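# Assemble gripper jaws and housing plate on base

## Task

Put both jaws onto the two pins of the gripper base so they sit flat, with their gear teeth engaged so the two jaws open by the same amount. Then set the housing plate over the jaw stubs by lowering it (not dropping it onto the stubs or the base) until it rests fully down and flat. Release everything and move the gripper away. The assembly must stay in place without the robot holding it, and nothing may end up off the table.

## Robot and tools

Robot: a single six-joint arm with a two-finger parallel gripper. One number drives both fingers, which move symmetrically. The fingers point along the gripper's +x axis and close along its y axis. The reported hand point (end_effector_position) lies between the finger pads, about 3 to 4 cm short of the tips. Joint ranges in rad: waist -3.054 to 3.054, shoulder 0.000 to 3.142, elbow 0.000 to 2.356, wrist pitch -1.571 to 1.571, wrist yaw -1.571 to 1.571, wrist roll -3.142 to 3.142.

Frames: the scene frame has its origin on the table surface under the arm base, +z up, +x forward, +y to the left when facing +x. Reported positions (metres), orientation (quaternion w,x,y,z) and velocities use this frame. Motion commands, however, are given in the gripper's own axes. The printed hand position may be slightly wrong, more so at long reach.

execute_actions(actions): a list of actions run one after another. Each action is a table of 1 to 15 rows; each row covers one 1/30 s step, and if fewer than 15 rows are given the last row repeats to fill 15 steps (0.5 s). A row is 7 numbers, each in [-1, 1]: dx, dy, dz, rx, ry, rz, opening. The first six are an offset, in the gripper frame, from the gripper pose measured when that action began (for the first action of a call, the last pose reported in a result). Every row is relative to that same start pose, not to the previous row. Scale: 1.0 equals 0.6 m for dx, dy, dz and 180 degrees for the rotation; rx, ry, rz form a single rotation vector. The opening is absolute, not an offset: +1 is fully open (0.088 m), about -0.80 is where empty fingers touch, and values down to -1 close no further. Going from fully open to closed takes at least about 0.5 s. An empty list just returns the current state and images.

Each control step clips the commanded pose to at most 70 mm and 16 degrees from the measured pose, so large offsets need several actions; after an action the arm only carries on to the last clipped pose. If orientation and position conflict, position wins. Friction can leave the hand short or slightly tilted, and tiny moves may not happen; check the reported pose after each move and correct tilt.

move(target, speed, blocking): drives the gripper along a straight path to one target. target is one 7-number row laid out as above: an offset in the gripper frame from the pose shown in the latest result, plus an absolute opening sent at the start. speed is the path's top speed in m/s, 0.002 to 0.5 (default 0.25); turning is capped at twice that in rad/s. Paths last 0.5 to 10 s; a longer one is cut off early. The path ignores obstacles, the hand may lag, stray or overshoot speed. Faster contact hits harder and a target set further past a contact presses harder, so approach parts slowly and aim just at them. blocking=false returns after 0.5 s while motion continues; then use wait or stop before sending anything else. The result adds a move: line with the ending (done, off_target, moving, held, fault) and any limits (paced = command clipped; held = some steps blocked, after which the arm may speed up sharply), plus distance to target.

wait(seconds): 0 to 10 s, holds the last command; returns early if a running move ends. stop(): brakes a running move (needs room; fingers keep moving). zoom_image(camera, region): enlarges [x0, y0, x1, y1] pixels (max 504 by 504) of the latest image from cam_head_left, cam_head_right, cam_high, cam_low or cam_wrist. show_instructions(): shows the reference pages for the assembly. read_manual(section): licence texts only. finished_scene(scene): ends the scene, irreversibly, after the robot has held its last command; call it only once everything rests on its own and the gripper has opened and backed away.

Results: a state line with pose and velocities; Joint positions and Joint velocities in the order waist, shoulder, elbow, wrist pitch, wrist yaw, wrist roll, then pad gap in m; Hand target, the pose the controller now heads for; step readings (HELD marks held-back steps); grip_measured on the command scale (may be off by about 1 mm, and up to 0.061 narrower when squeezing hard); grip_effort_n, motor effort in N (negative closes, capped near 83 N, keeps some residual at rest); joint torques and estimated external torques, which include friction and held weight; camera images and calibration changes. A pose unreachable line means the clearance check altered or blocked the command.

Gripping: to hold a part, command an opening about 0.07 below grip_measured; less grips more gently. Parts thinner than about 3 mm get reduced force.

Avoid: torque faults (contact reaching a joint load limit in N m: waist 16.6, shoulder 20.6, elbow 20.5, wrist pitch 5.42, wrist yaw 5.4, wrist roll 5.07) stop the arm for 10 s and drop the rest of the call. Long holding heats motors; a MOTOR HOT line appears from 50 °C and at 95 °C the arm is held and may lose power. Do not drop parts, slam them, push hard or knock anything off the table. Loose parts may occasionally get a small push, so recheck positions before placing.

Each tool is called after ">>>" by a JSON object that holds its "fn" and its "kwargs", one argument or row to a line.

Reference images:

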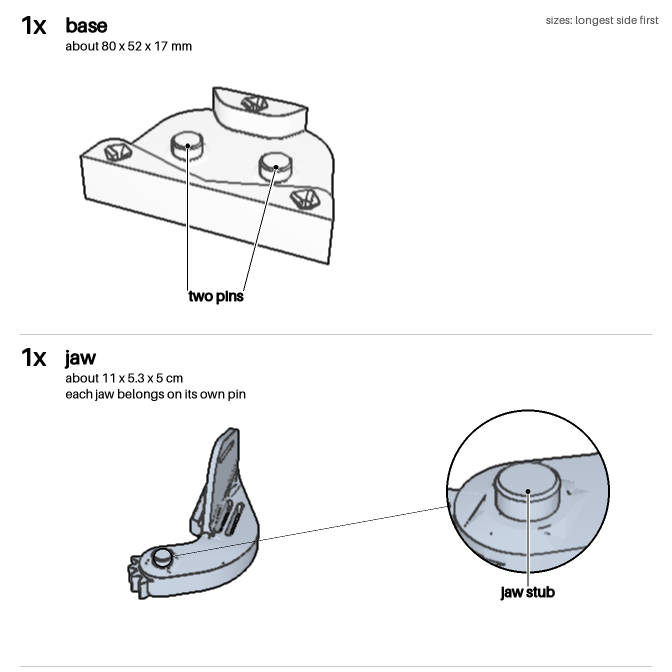

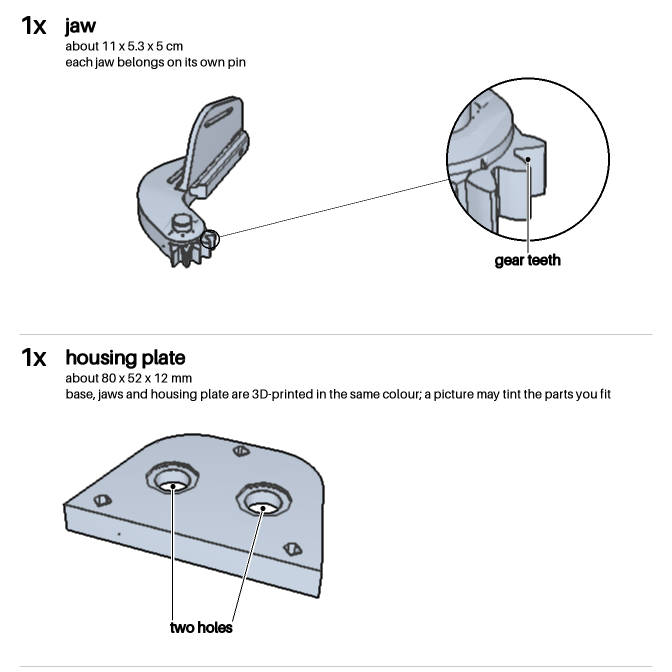

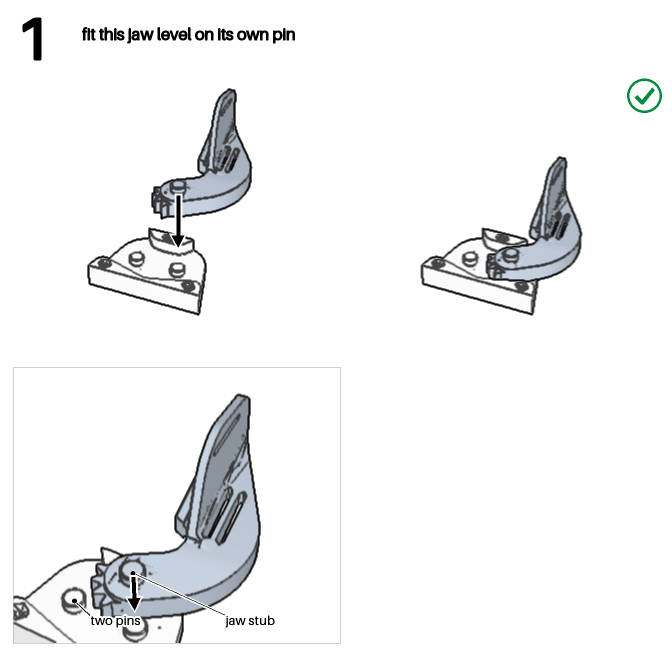

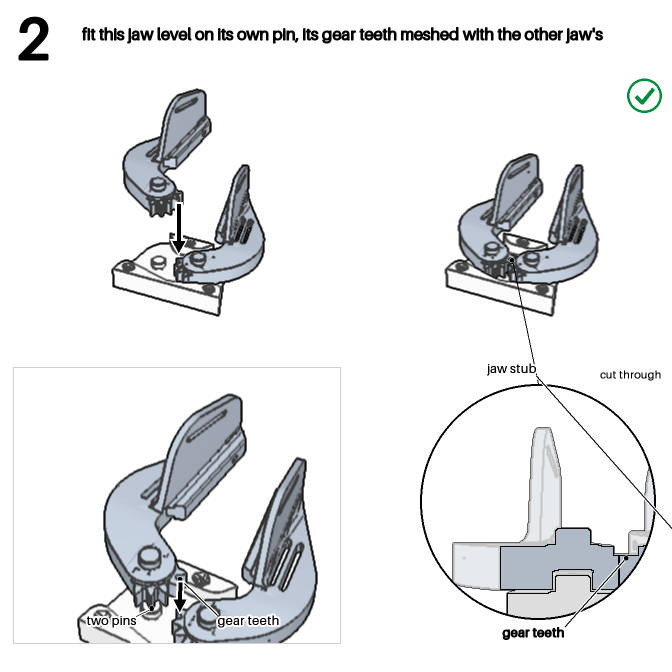

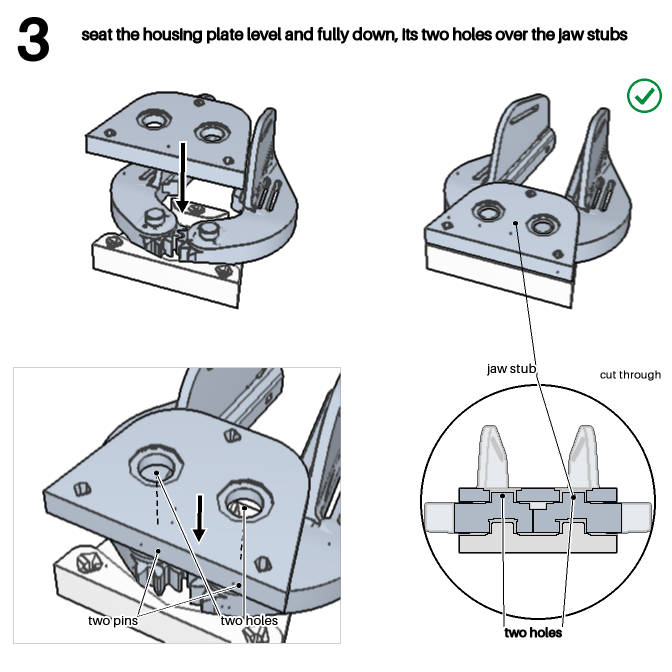

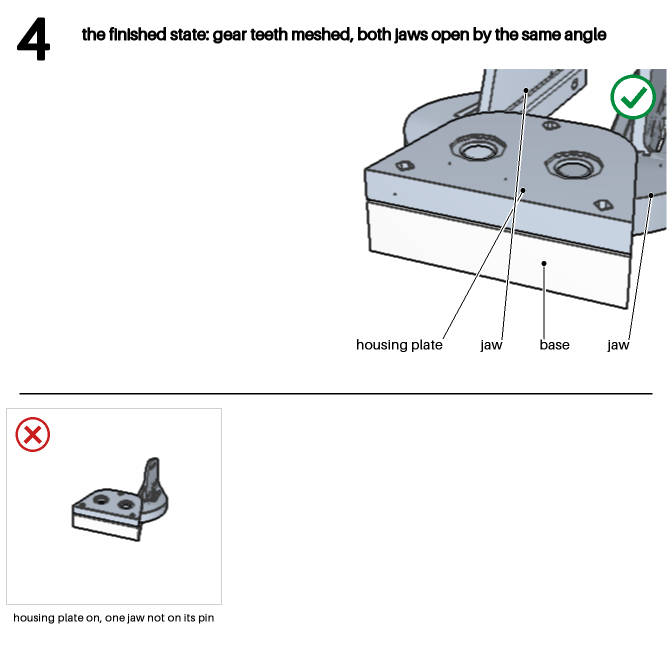

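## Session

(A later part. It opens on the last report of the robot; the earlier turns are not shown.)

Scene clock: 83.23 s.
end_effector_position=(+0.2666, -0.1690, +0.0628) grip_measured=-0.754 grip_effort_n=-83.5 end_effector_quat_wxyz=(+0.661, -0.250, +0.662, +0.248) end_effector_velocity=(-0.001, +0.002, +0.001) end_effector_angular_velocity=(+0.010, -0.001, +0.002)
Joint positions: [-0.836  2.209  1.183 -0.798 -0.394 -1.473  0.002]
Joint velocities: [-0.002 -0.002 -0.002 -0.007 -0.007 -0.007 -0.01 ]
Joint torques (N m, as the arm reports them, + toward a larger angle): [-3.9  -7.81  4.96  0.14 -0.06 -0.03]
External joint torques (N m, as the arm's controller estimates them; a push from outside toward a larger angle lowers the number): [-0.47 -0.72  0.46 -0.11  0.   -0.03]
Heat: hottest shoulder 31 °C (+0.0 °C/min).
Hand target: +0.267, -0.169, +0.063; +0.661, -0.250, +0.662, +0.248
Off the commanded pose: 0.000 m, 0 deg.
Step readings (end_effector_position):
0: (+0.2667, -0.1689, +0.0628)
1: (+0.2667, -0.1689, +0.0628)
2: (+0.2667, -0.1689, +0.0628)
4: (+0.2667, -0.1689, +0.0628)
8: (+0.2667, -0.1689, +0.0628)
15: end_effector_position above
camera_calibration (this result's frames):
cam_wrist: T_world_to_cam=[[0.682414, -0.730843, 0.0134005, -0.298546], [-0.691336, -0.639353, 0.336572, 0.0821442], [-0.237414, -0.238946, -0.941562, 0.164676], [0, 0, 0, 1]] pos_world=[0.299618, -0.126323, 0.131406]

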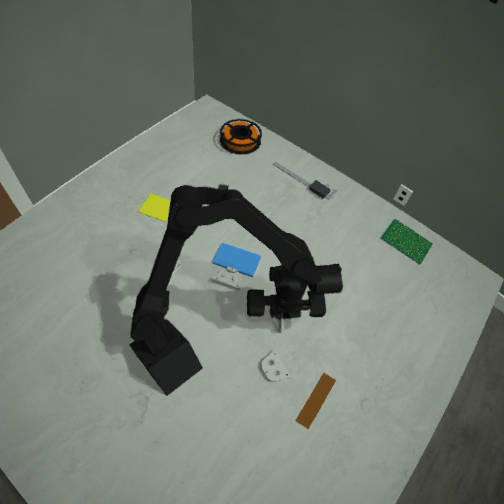

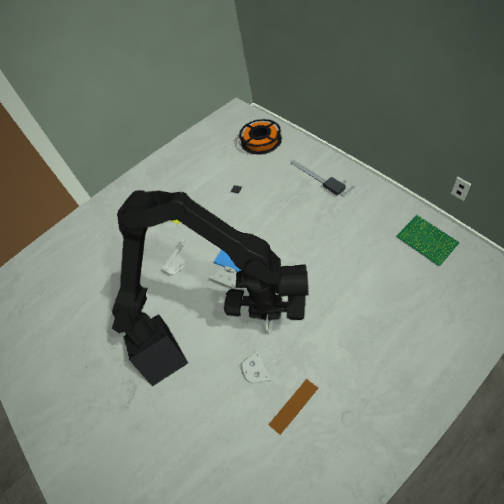

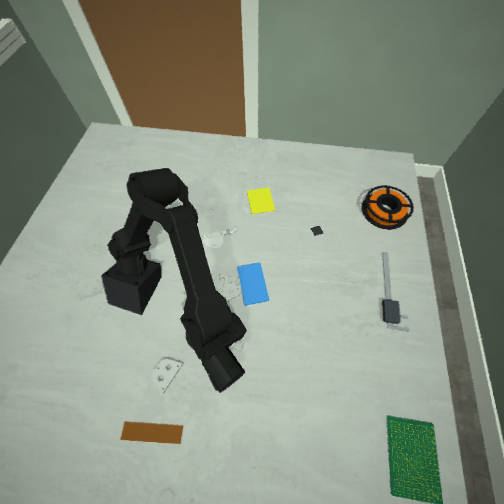

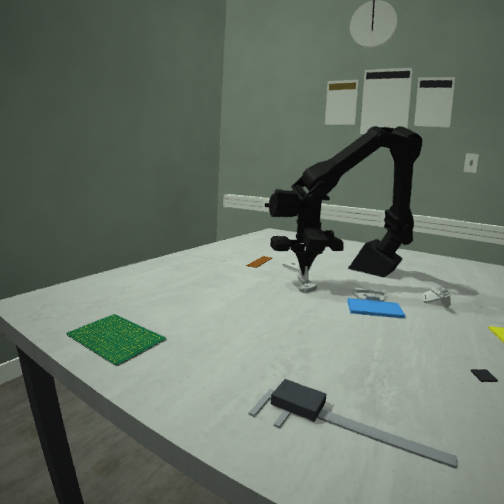

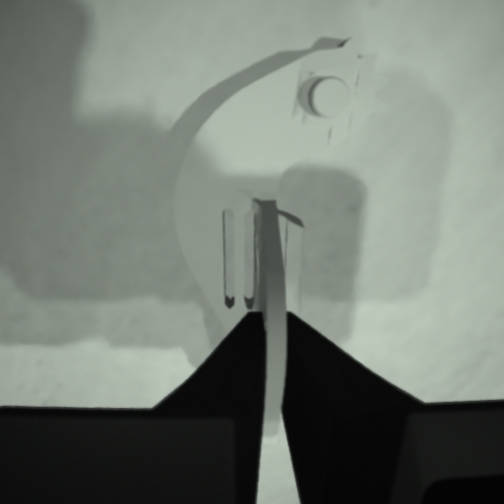

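>>> {"fn": "move", "kwargs": {
  "target": [-0.05, 0, 0, 0, 0, 0, -0.83],
  "speed": 0.12
}}

Scene clock: 96.57 s.
end_effector_position=(+0.2635, -0.1668, +0.0863) grip_measured=-0.754 grip_effort_n=-83.5 end_effector_quat_wxyz=(+0.660, -0.240, +0.665, +0.252) end_effector_velocity=(-0.006, +0.007, +0.000) end_effector_angular_velocity=(+0.042, +0.008, -0.015)
Joint positions: [-0.865  2.177  1.233 -0.914 -0.389 -1.504  0.002]
Joint velocities: [-0.007 -0.002 -0.007 -0.037 -0.022 -0.007 -0.   ]
Joint torques (N m, as the arm reports them, + toward a larger angle): [-4.15 -9.43  6.18  0.04  0.01 -0.13]
External joint torques (N m, as the arm's controller estimates them; a push from outside toward a larger angle lowers the number): [-0.7  -2.43  1.5  -0.15  0.07 -0.13]
Heat: hottest shoulder 33 °C (+0.0 °C/min).
Hand target: +0.267, -0.169, +0.093; +0.661, -0.250, +0.662, +0.248
Off the commanded pose: 0.008 m, 1 deg.
move: done
camera_calibration (this result's frames):
cam_wrist: T_world_to_cam=[[0.67636, -0.736534, -0.00739765, -0.2927], [-0.692206, -0.639022, 0.335414, 0.0738404], [-0.251771, -0.22174, -0.942042, 0.193196], [0, 0, 0, 1]] pos_world=[0.297725, -0.125559, 0.155066]

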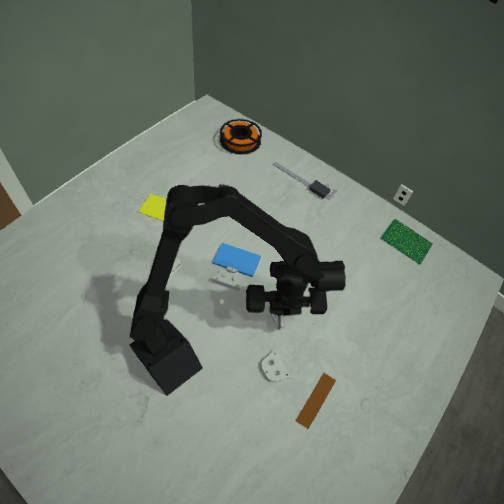

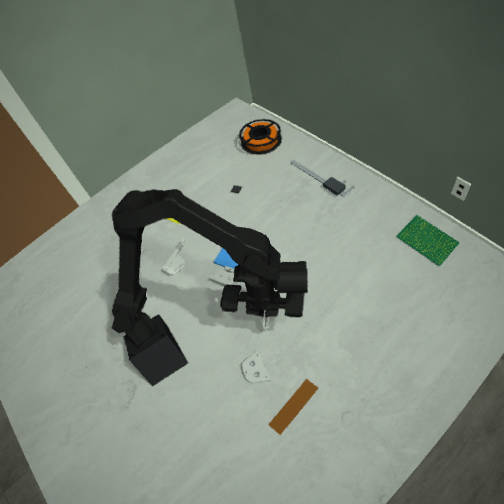

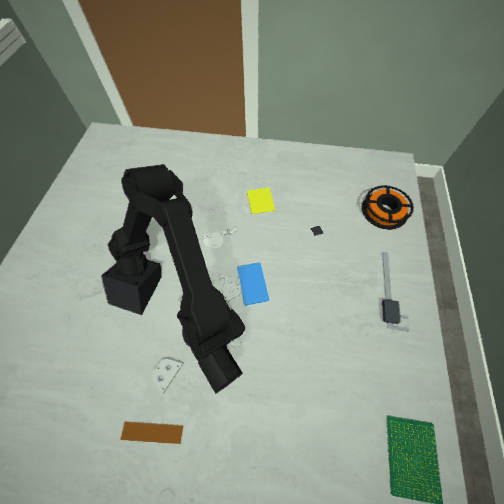

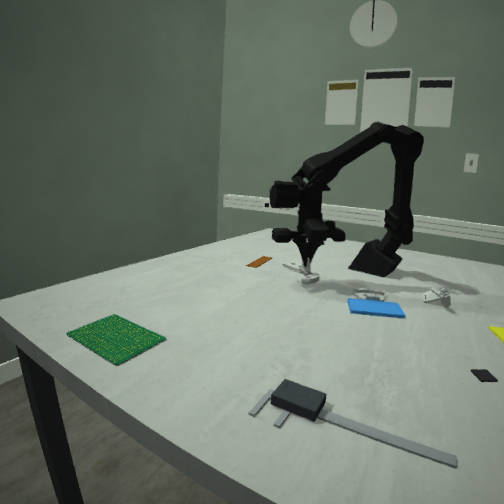

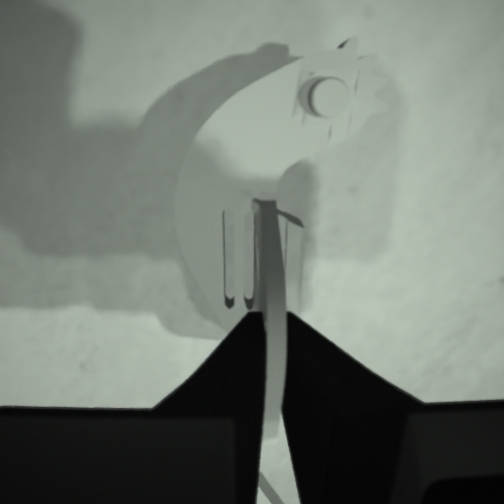

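>>> {"fn": "move", "kwargs": {
  "target": [-0.0619, 0.1449, 0.2591, 0.9446, -0.0087, -0.0004, -0.83],
  "speed": 0.5
}}

Scene clock: 105.67 s.
end_effector_position=(+0.3224, -0.0029, +0.1180) grip_measured=-0.754 grip_effort_n=-83.5 end_effector_quat_wxyz=(+0.295, +0.635, +0.306, -0.645) end_effector_velocity=(-0.005, +0.001, -0.001) end_effector_angular_velocity=(+0.014, +0.019, -0.007)
Joint positions: [-0.437  1.865  1.257 -1.06  -0.464  1.932  0.002]
Joint velocities: [-0.002  0.002 -0.002 -0.022 -0.007 -0.007 -0.   ]
Joint torques (N m, as the arm reports them, + toward a larger angle): [-3.82 -8.67  6.38  0.01  0.1   0.09]
External joint torques (N m, as the arm's controller estimates them; a push from outside toward a larger angle lowers the number): [-0.3  -2.52  1.69 -0.17  0.04  0.09]
Heat: hottest shoulder 34 °C (+1.0 °C/min).
Hand target: +0.326, -0.001, +0.124; +0.302, +0.638, +0.303, -0.640
Off the commanded pose: 0.008 m, 1 deg.
move: done
camera_calibration (this result's frames):
cam_wrist: T_world_to_cam=[[-0.788246, 0.614496, 0.0326008, 0.259841], [0.588962, 0.738021, 0.329316, -0.199633], [0.178303, 0.278783, -0.943657, 0.137287], [0, 0, 0, 1]] pos_world=[0.297916, -0.0506117, 0.186823]

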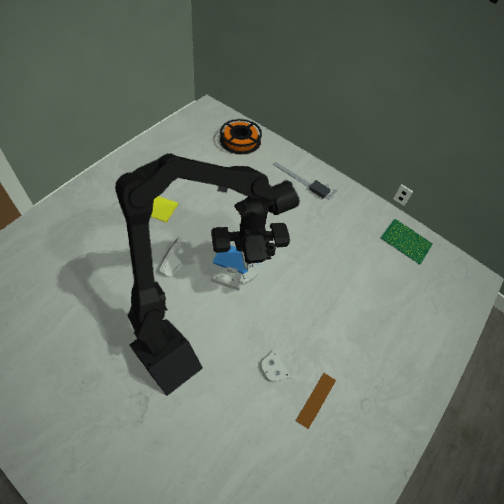

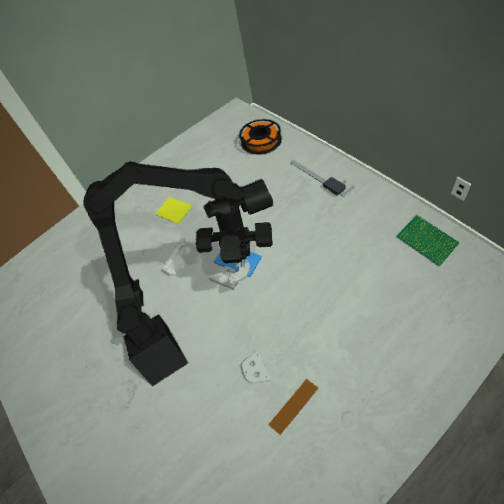

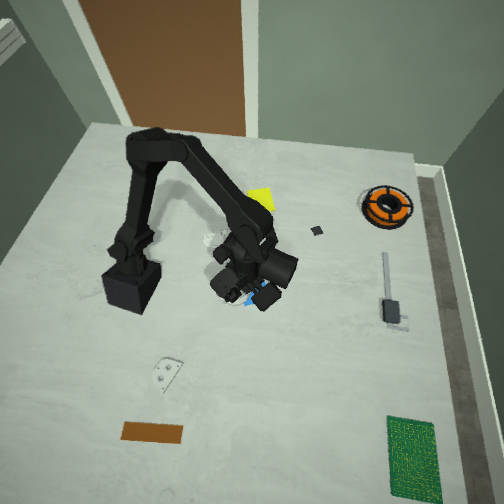

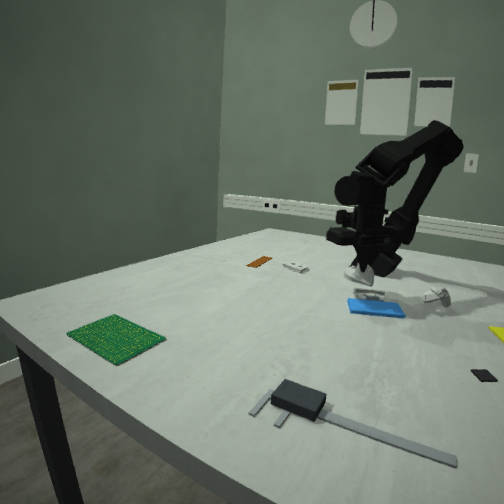

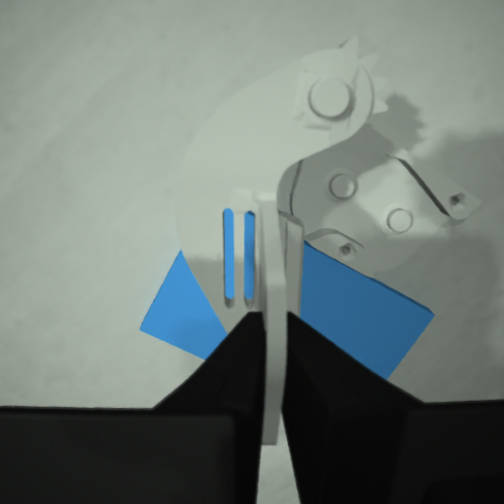

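>>> {"fn": "zoom_image", "kwargs": {
  "camera": "cam_wrist",
  "region": [270, 30, 500, 270]
}}

Region (270, 30, 500, 270) of cam_wrist's 504x504 image, scaled by 2.100, with more detail than that image has; it fills the left 483 columns of this view, and the rest is white.

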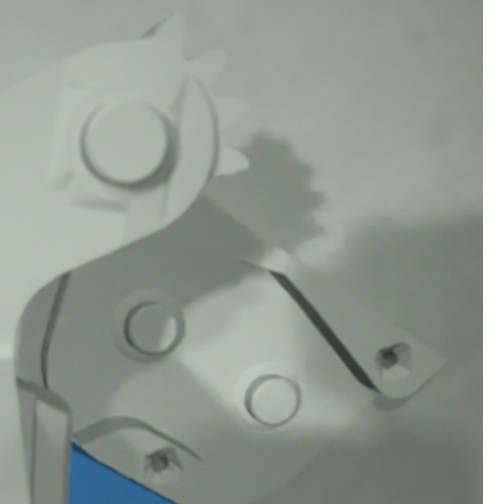

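>>> {"fn": "move", "kwargs": {
  "target": [0.053, 0.0101, -0.025, 0.192, 0, 0, -0.83],
  "speed": 0.4
}}

Scene clock: 118.43 s.
end_effector_position=(+0.3390, +0.0058, +0.0914) grip_measured=-0.754 grip_effort_n=-83.5 end_effector_quat_wxyz=(+0.100, +0.698, +0.102, -0.702) end_effector_velocity=(-0.006, +0.002, -0.001) end_effector_angular_velocity=(+0.028, +0.019, -0.028)
Joint positions: [-0.365  1.914  1.246 -0.945 -0.467  2.613  0.002]
Joint velocities: [-0.007  0.002 -0.007 -0.022 -0.022  0.007 -0.   ]
Joint torques (N m, as the arm reports them, + toward a larger angle): [-4.01 -5.88  4.11  0.26 -0.06  0.09]
External joint torques (N m, as the arm's controller estimates them; a push from outside toward a larger angle lowers the number): [-0.32  0.74 -0.51  0.07 -0.1   0.09]
Heat: hottest shoulder 35 °C (+3.0 °C/min).
Hand target: +0.336, +0.005, +0.086; +0.093, +0.694, +0.101, -0.707
Off the commanded pose: 0.006 m, 1 deg.
move: done
camera_calibration (this result's frames):
cam_wrist: T_world_to_cam=[[-0.311402, 0.950166, 0.0146318, 0.106438], [0.898198, 0.289273, 0.331, -0.309457], [0.310273, 0.116216, -0.943517, 0.0629435], [0, 0, 0, 1]] pos_world=[0.291569, -0.0189313, 0.160261]

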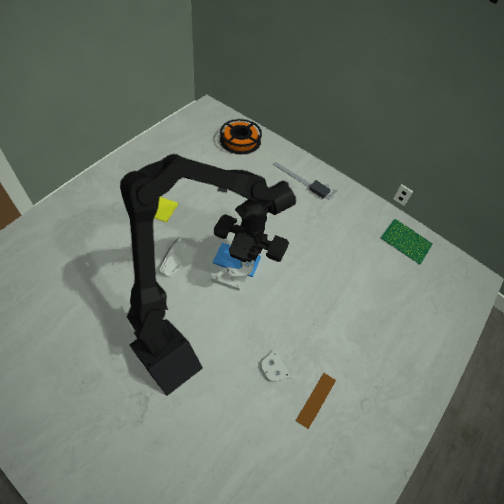

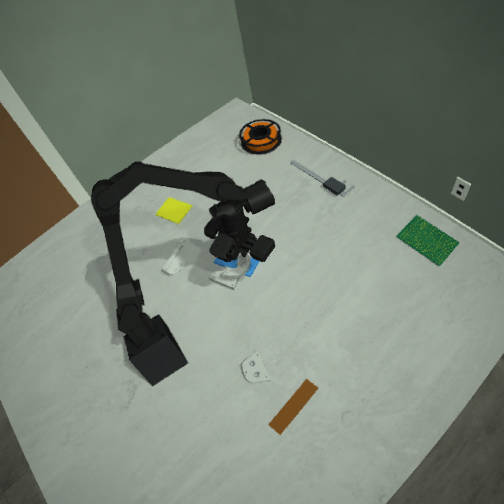

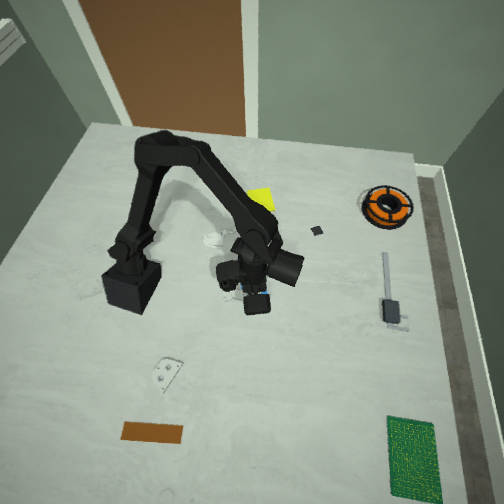

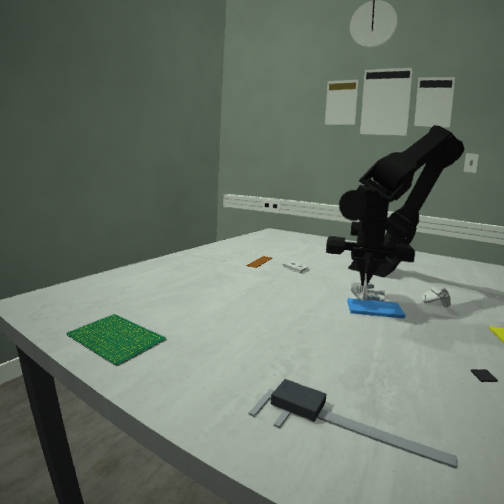

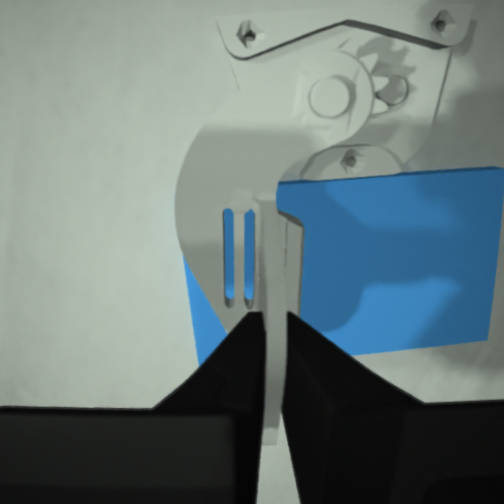

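>>> {"fn": "zoom_image", "kwargs": {
  "camera": "cam_wrist",
  "region": [200, 0, 490, 200]
}}

Region (200, 0, 490, 200) of cam_wrist's 504x504 image, scaled by 1.738, with more detail than that image has; it fills the top 348 rows of this view, and the rest is white.

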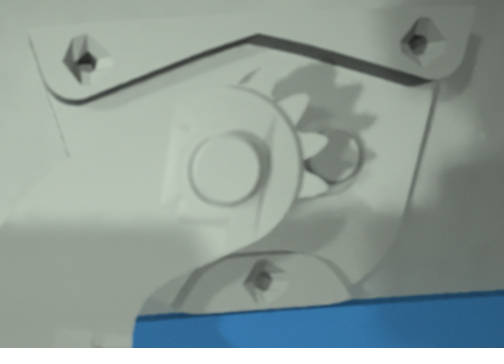

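>>> {"fn": "move", "kwargs": {
  "target": [0.0263, 0.0038, 0.0062, 0.0033, -0.0021, -0.0025, -0.83],
  "speed": 0.05
}}

Scene clock: 130.13 s.
end_effector_position=(+0.3391, +0.0035, +0.0809) grip_measured=-0.754 grip_effort_n=-83.5 end_effector_quat_wxyz=(+0.100, +0.701, +0.101, -0.699) end_effector_velocity=(-0.000, +0.000, -0.000) end_effector_angular_velocity=(+0.006, -0.005, +0.006)
Joint positions: [-0.357  1.925  1.216 -0.892 -0.468  2.626  0.002]
Joint velocities: [-0.002 -0.002 -0.007  0.007 -0.007 -0.007 -0.   ]
Joint torques (N m, as the arm reports them, + toward a larger angle): [-4.   -5.91  4.09  0.26 -0.06  0.09]
External joint torques (N m, as the arm's controller estimates them; a push from outside toward a larger angle lowers the number): [-0.28  0.68 -0.41  0.06 -0.1   0.09]
Heat: hottest shoulder 34 °C (+3.0 °C/min).
Hand target: +0.336, +0.003, +0.076; +0.093, +0.696, +0.101, -0.705
Off the commanded pose: 0.006 m, 1 deg.
move: done
camera_calibration (this result's frames):
cam_wrist: T_world_to_cam=[[-0.310888, 0.950373, 0.0118074, 0.108907], [0.896114, 0.288953, 0.336877, -0.305084], [0.316747, 0.115312, -0.941475, 0.0509347], [0, 0, 0, 1]] pos_world=[0.291114, -0.021221, 0.149444]

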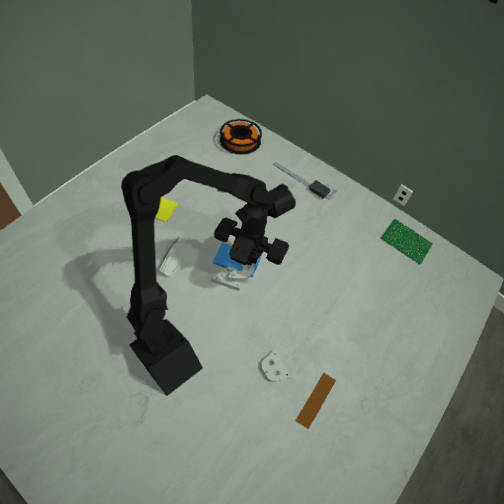

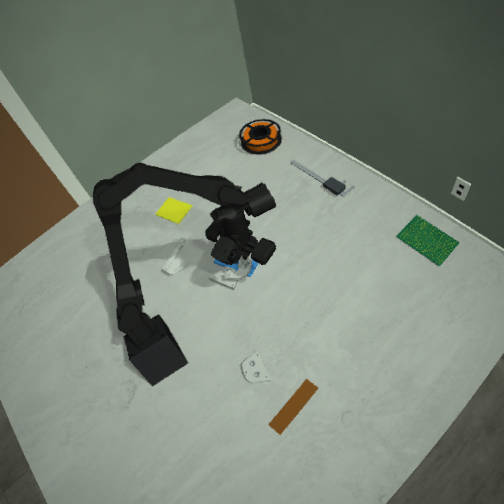

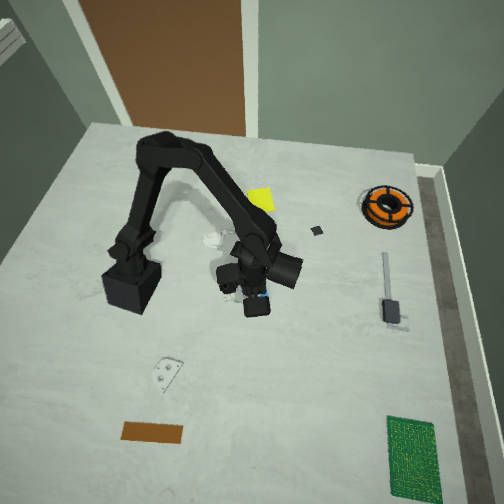

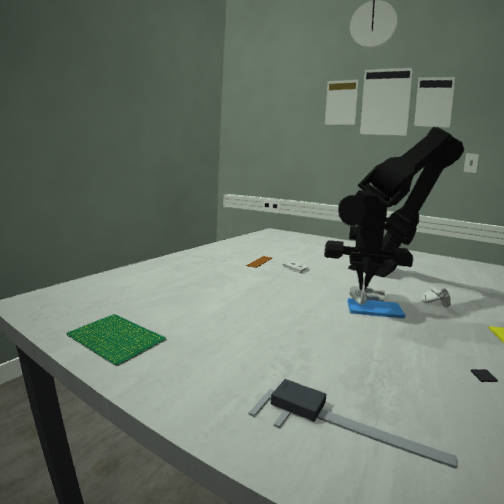

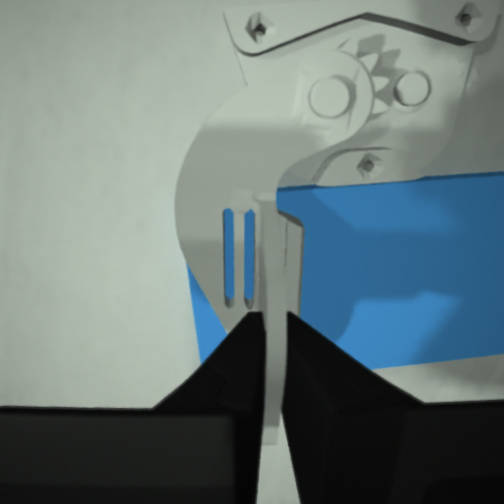

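>>> {"fn": "zoom_image", "kwargs": {
  "camera": "cam_wrist",
  "region": [230, 0, 504, 200]
}}

>>> {"fn": "zoom_image", "kwargs": {
  "camera": "cam_low",
  "region": [335, 265, 415, 325]
}}

Region (230, 0, 504, 200) of cam_wrist's 504x504 image, scaled by 1.839, with more detail than that image has; it fills the top 368 rows of this view, and the rest is white.

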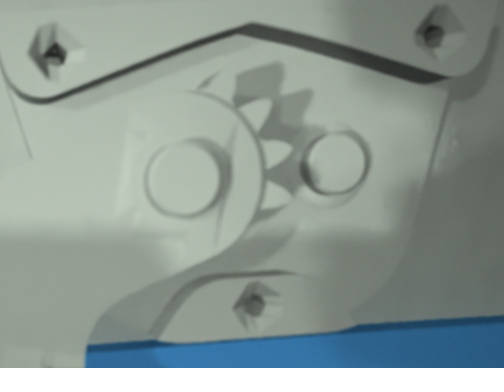

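Region (335, 265, 415, 325) of cam_low's 504x504 image, scaled by 6.300, with more detail than that image has; it fills the top 378 rows of this view, and the rest is white.

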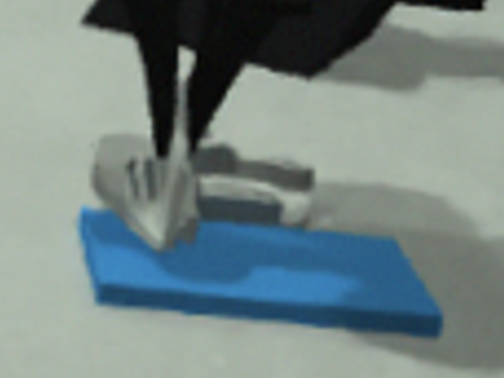

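>>> {"fn": "execute_actions", "kwargs": {
  "actions": [
    [[0.0092,0,0.0055,0.0033,-0.004,-0.0034,-0.83],[0.0097,0,0.0056,0.0033,-0.004,-0.0034,-0.83],[0.0102,-0.0001,0.0057,0.0033,-0.004,-0.0034,-0.83],[0.0107,-0.0001,0.0058,0.0033,-0.004,-0.0034,-0.83],[0.0112,-0.0002,0.0059,0.0033,-0.004,-0.0034,-0.83],[0.0117,-0.0002,0.0060,0.0033,-0.004,-0.0034,-0.83],[0.0122,-0.0002,0.0061,0.0033,-0.004,-0.0034,-0.83],[0.0127,-0.0003,0.0063,0.0033,-0.004,-0.0034,-0.83],[0.0132,-0.0003,0.0064,0.0033,-0.004,-0.0034,-0.83],[0.0137,-0.0004,0.0065,0.0033,-0.004,-0.0034,-0.83],[0.0142,-0.0004,0.0066,0.0033,-0.004,-0.0034,-0.83],[0.0146,-0.0004,0.0067,0.0033,-0.004,-0.0034,-0.83]]
  ]
}}

Scene clock: 145.77 s.
end_effector_position=(+0.3385, +0.0033, +0.0777) grip_measured=-0.754 grip_effort_n=-83.5 end_effector_quat_wxyz=(+0.100, +0.701, +0.100, -0.699) end_effector_velocity=(-0.002, +0.003, -0.004) end_effector_angular_velocity=(+0.023, +0.003, -0.008)
Joint positions: [-0.354  1.927  1.206 -0.877 -0.468  2.631  0.002]
Joint velocities: [ 0.002  0.002 -0.012  0.007 -0.022  0.007 -0.   ]
Joint torques (N m, as the arm reports them, + toward a larger angle): [-3.94 -5.88  4.07  0.28 -0.08  0.08]
External joint torques (N m, as the arm's controller estimates them; a push from outside toward a larger angle lowers the number): [-0.2   0.75 -0.46  0.07 -0.11  0.08]
Heat: hottest shoulder 33 °C (+1.0 °C/min).
Hand target: +0.335, +0.002, +0.072; +0.093, +0.696, +0.100, -0.705
Off the commanded pose: 0.007 m, 1 deg.
Step readings (end_effector_position):
0: (+0.3391, +0.0035, +0.0809)
1: (+0.3391, +0.0035, +0.0809)
2: (+0.3392, +0.0034, +0.0808)
4: (+0.3394, +0.0033, +0.0806)
8: (+0.3391, +0.0033, +0.0797)
15: end_effector_position above
camera_calibration (this result's frames):
cam_wrist: T_world_to_cam=[[-0.310043, 0.950658, 0.0111163, 0.108739], [0.895996, 0.288266, 0.337777, -0.303529], [0.317906, 0.114685, -0.941161, 0.0477495], [0, 0, 0, 1]] pos_world=[0.290495, -0.0213522, 0.146256]

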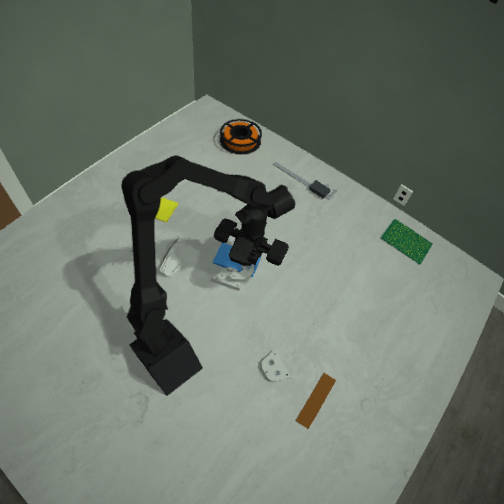

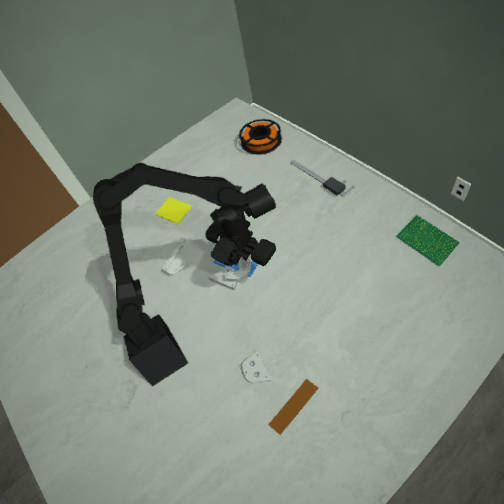

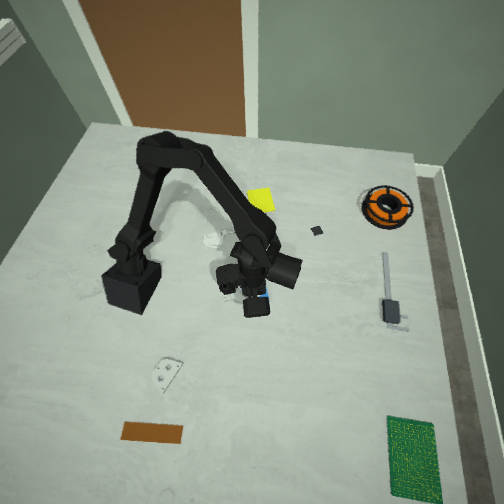

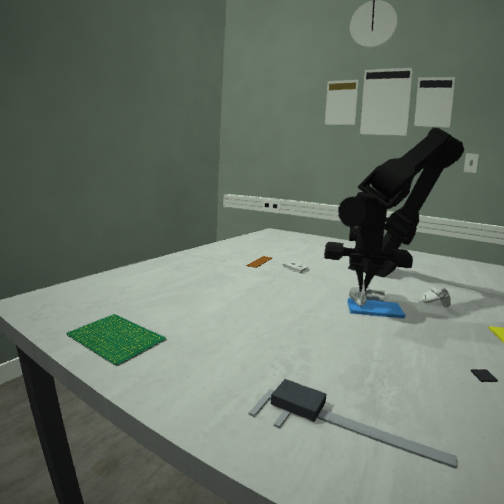

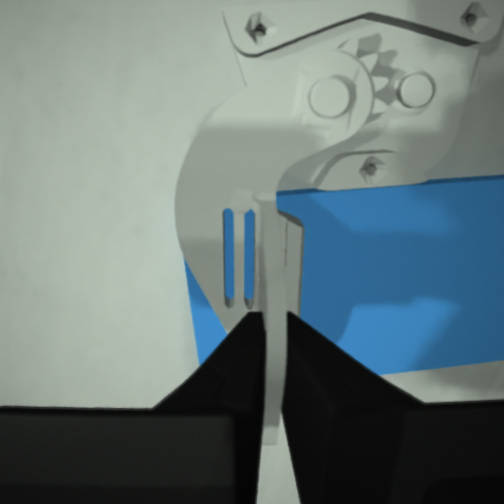

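>>> {"fn": "execute_actions", "kwargs": {
  "actions": []
}}

>>> {"fn": "zoom_image", "kwargs": {
  "camera": "cam_wrist",
  "region": [230, 0, 504, 200]
}}

Scene clock: 147.10 s.
end_effector_position=(+0.3386, +0.0033, +0.0776) grip_measured=-0.754 grip_effort_n=-83.5 end_effector_quat_wxyz=(+0.100, +0.701, +0.100, -0.699) end_effector_velocity=(-0.001, +0.003, +0.001) end_effector_angular_velocity=(+0.023, +0.000, +0.017)
Joint positions: [-0.353  1.927  1.206 -0.876 -0.468  2.631  0.002]
Joint velocities: [-0.002 -0.002 -0.002 -0.007 -0.022 -0.022 -0.   ]
Joint torques (N m, as the arm reports them, + toward a larger angle): [-3.98 -5.85  4.05  0.27 -0.07  0.08]
External joint torques (N m, as the arm's controller estimates them; a push from outside toward a larger angle lowers the number): [-0.28  0.85 -0.51  0.06 -0.11  0.08]
Heat: hottest shoulder 32 °C (+0.0 °C/min).
Hand target: +0.335, +0.003, +0.072; +0.093, +0.696, +0.100, -0.705
Off the commanded pose: 0.007 m, 1 deg.
camera_calibration (this result's frames):
cam_wrist: T_world_to_cam=[[-0.310335, 0.950565, 0.0108442, 0.108842], [0.895742, 0.288579, 0.338183, -0.303535], [0.318336, 0.114664, -0.941018, 0.0474285], [0, 0, 0, 1]] pos_world=[0.290569, -0.0213061, 0.146101]

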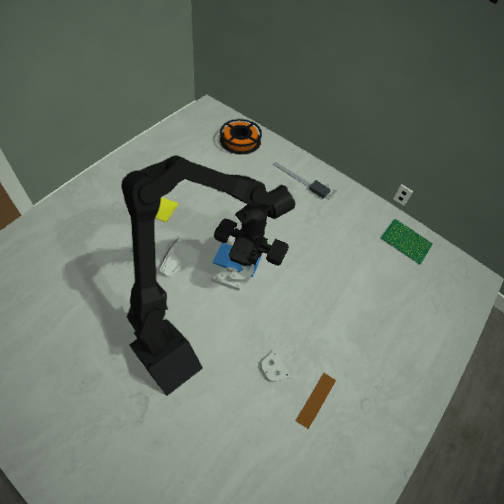

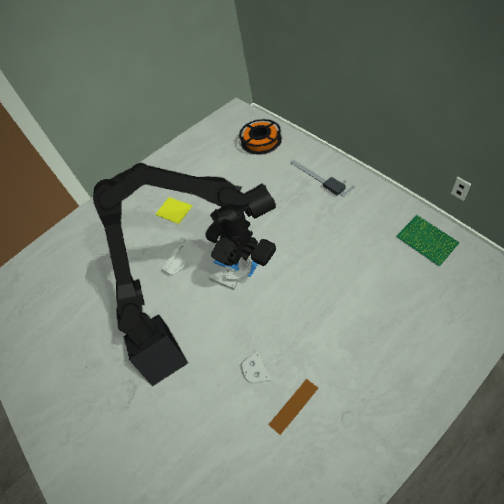

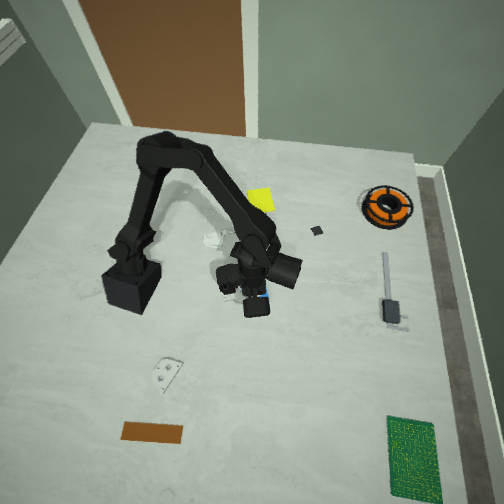

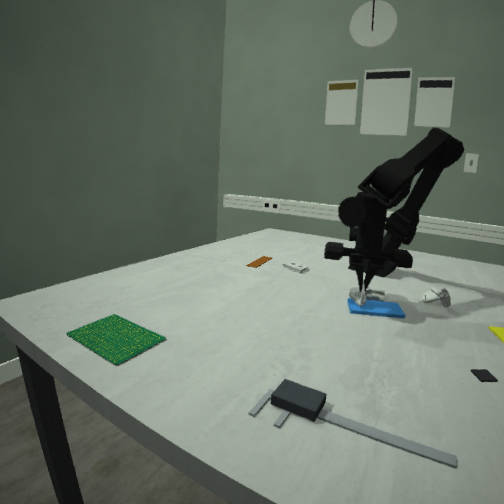

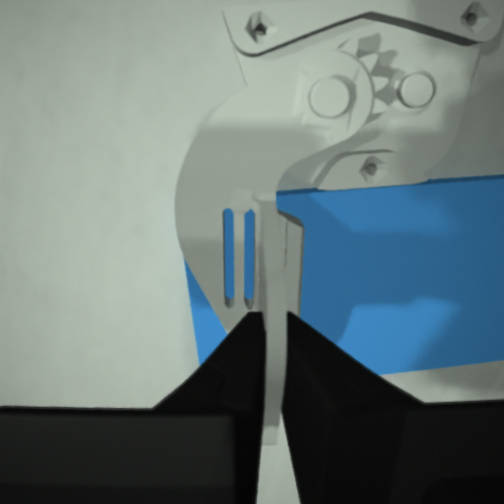

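Region (230, 0, 504, 200) of cam_wrist's 504x504 image, scaled by 1.839, with more detail than that image has; it fills the top 368 rows of this view, and the rest is white.

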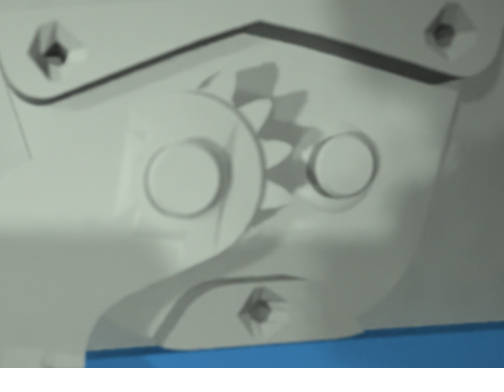

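>>> {"fn": "execute_actions", "kwargs": {
  "actions": [
    [[0.0095,-0.0006,0.0061,0.003,-0.0046,-0.0037,-0.83],[0.0099,-0.0007,0.0064,0.003,-0.0046,-0.0037,-0.83],[0.0103,-0.0008,0.0067,0.003,-0.0046,-0.0037,-0.83],[0.0107,-0.0008,0.0068,0.003,-0.0046,-0.0037,-0.83],[0.0112,-0.0008,0.0068,0.003,-0.0046,-0.0037,-0.83],[0.0118,-0.0008,0.0068,0.003,-0.0046,-0.0037,-0.83],[0.0124,-0.0008,0.0068,0.003,-0.0046,-0.0037,-0.83],[0.0130,-0.0008,0.0068,0.003,-0.0046,-0.0037,-0.83],[0.0136,-0.0008,0.0068,0.003,-0.0046,-0.0037,-0.83],[0.0142,-0.0008,0.0068,0.003,-0.0046,-0.0037,-0.83],[0.0148,-0.0008,0.0068,0.003,-0.0046,-0.0037,-0.83],[0.0154,-0.0008,0.0068,0.003,-0.0046,-0.0037,-0.83],[0.0159,-0.0008,0.0068,0.003,-0.0046,-0.0037,-0.83]]
  ]
}}

>>> {"fn": "zoom_image", "kwargs": {
  "camera": "cam_wrist",
  "region": [230, 0, 504, 200]
}}

Scene clock: 153.50 s.
end_effector_position=(+0.3380, +0.0033, +0.0739) grip_measured=-0.754 grip_effort_n=-83.5 end_effector_quat_wxyz=(+0.100, +0.701, +0.101, -0.699) end_effector_velocity=(-0.005, -0.001, -0.007) end_effector_angular_velocity=(-0.003, +0.020, +0.006)
Joint positions: [-0.349  1.931  1.196 -0.861 -0.469  2.636  0.002]
Joint velocities: [ 0.007  0.007 -0.017  0.007  0.007 -0.007 -0.   ]
Joint torques (N m, as the arm reports them, + toward a larger angle): [-4.04 -5.88  4.    0.28 -0.08  0.08]
External joint torques (N m, as the arm's controller estimates them; a push from outside toward a larger angle lowers the number): [-0.28  0.82 -0.49  0.09 -0.12  0.08]
Heat: hottest shoulder 32 °C (+0.0 °C/min).
Hand target: +0.334, +0.003, +0.068; +0.093, +0.696, +0.100, -0.705
Off the commanded pose: 0.007 m, 1 deg.
Step readings (end_effector_position):
0: (+0.3386, +0.0033, +0.0776)
1: (+0.3385, +0.0033, +0.0775)
2: (+0.3385, +0.0033, +0.0774)
4: (+0.3384, +0.0033, +0.0772)
8: (+0.3380, +0.0033, +0.0761)
15: end_effector_position above
camera_calibration (this result's frames):
cam_wrist: T_world_to_cam=[[-0.310348, 0.950552, 0.0116051, 0.108611], [0.89606, 0.288437, 0.337463, -0.301717], [0.317429, 0.11513, -0.941267, 0.0444364], [0, 0, 0, 1]] pos_world=[0.289958, -0.0213297, 0.142385]

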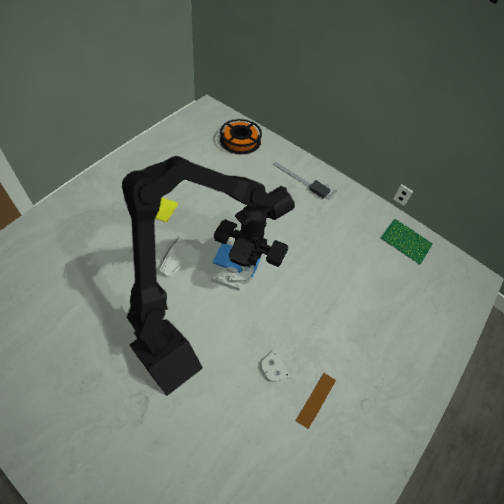

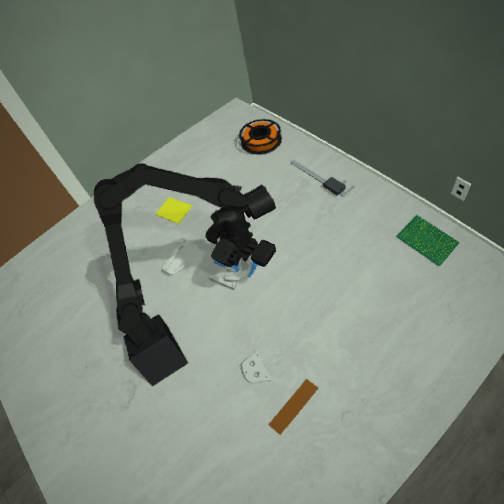

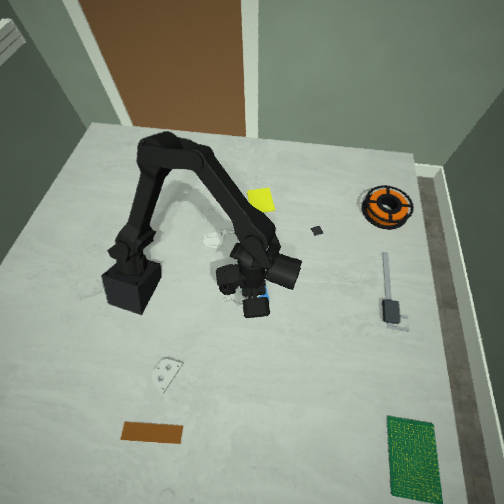

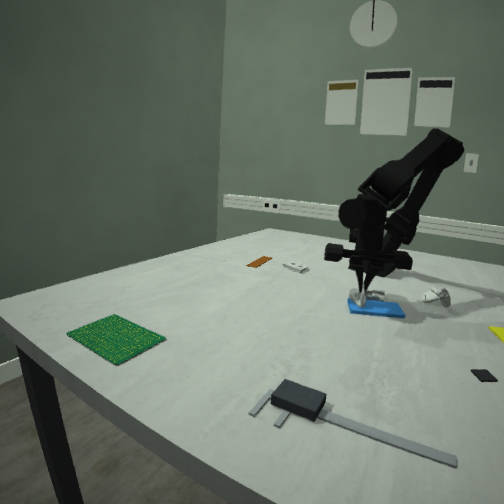

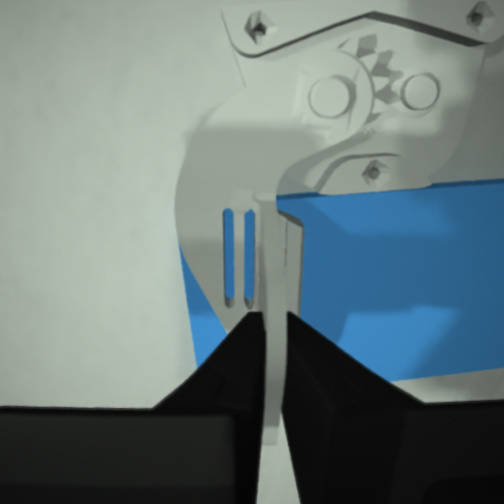

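Region (230, 0, 504, 200) of cam_wrist's 504x504 image, scaled by 1.839, with more detail than that image has; it fills the top 368 rows of this view, and the rest is white.

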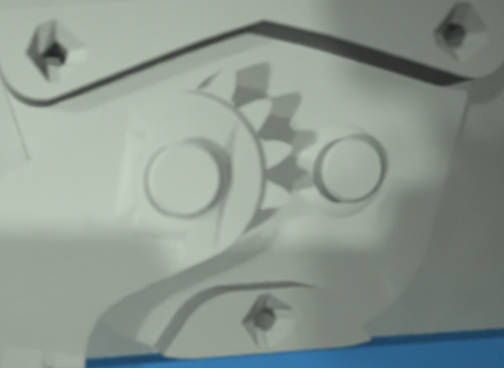

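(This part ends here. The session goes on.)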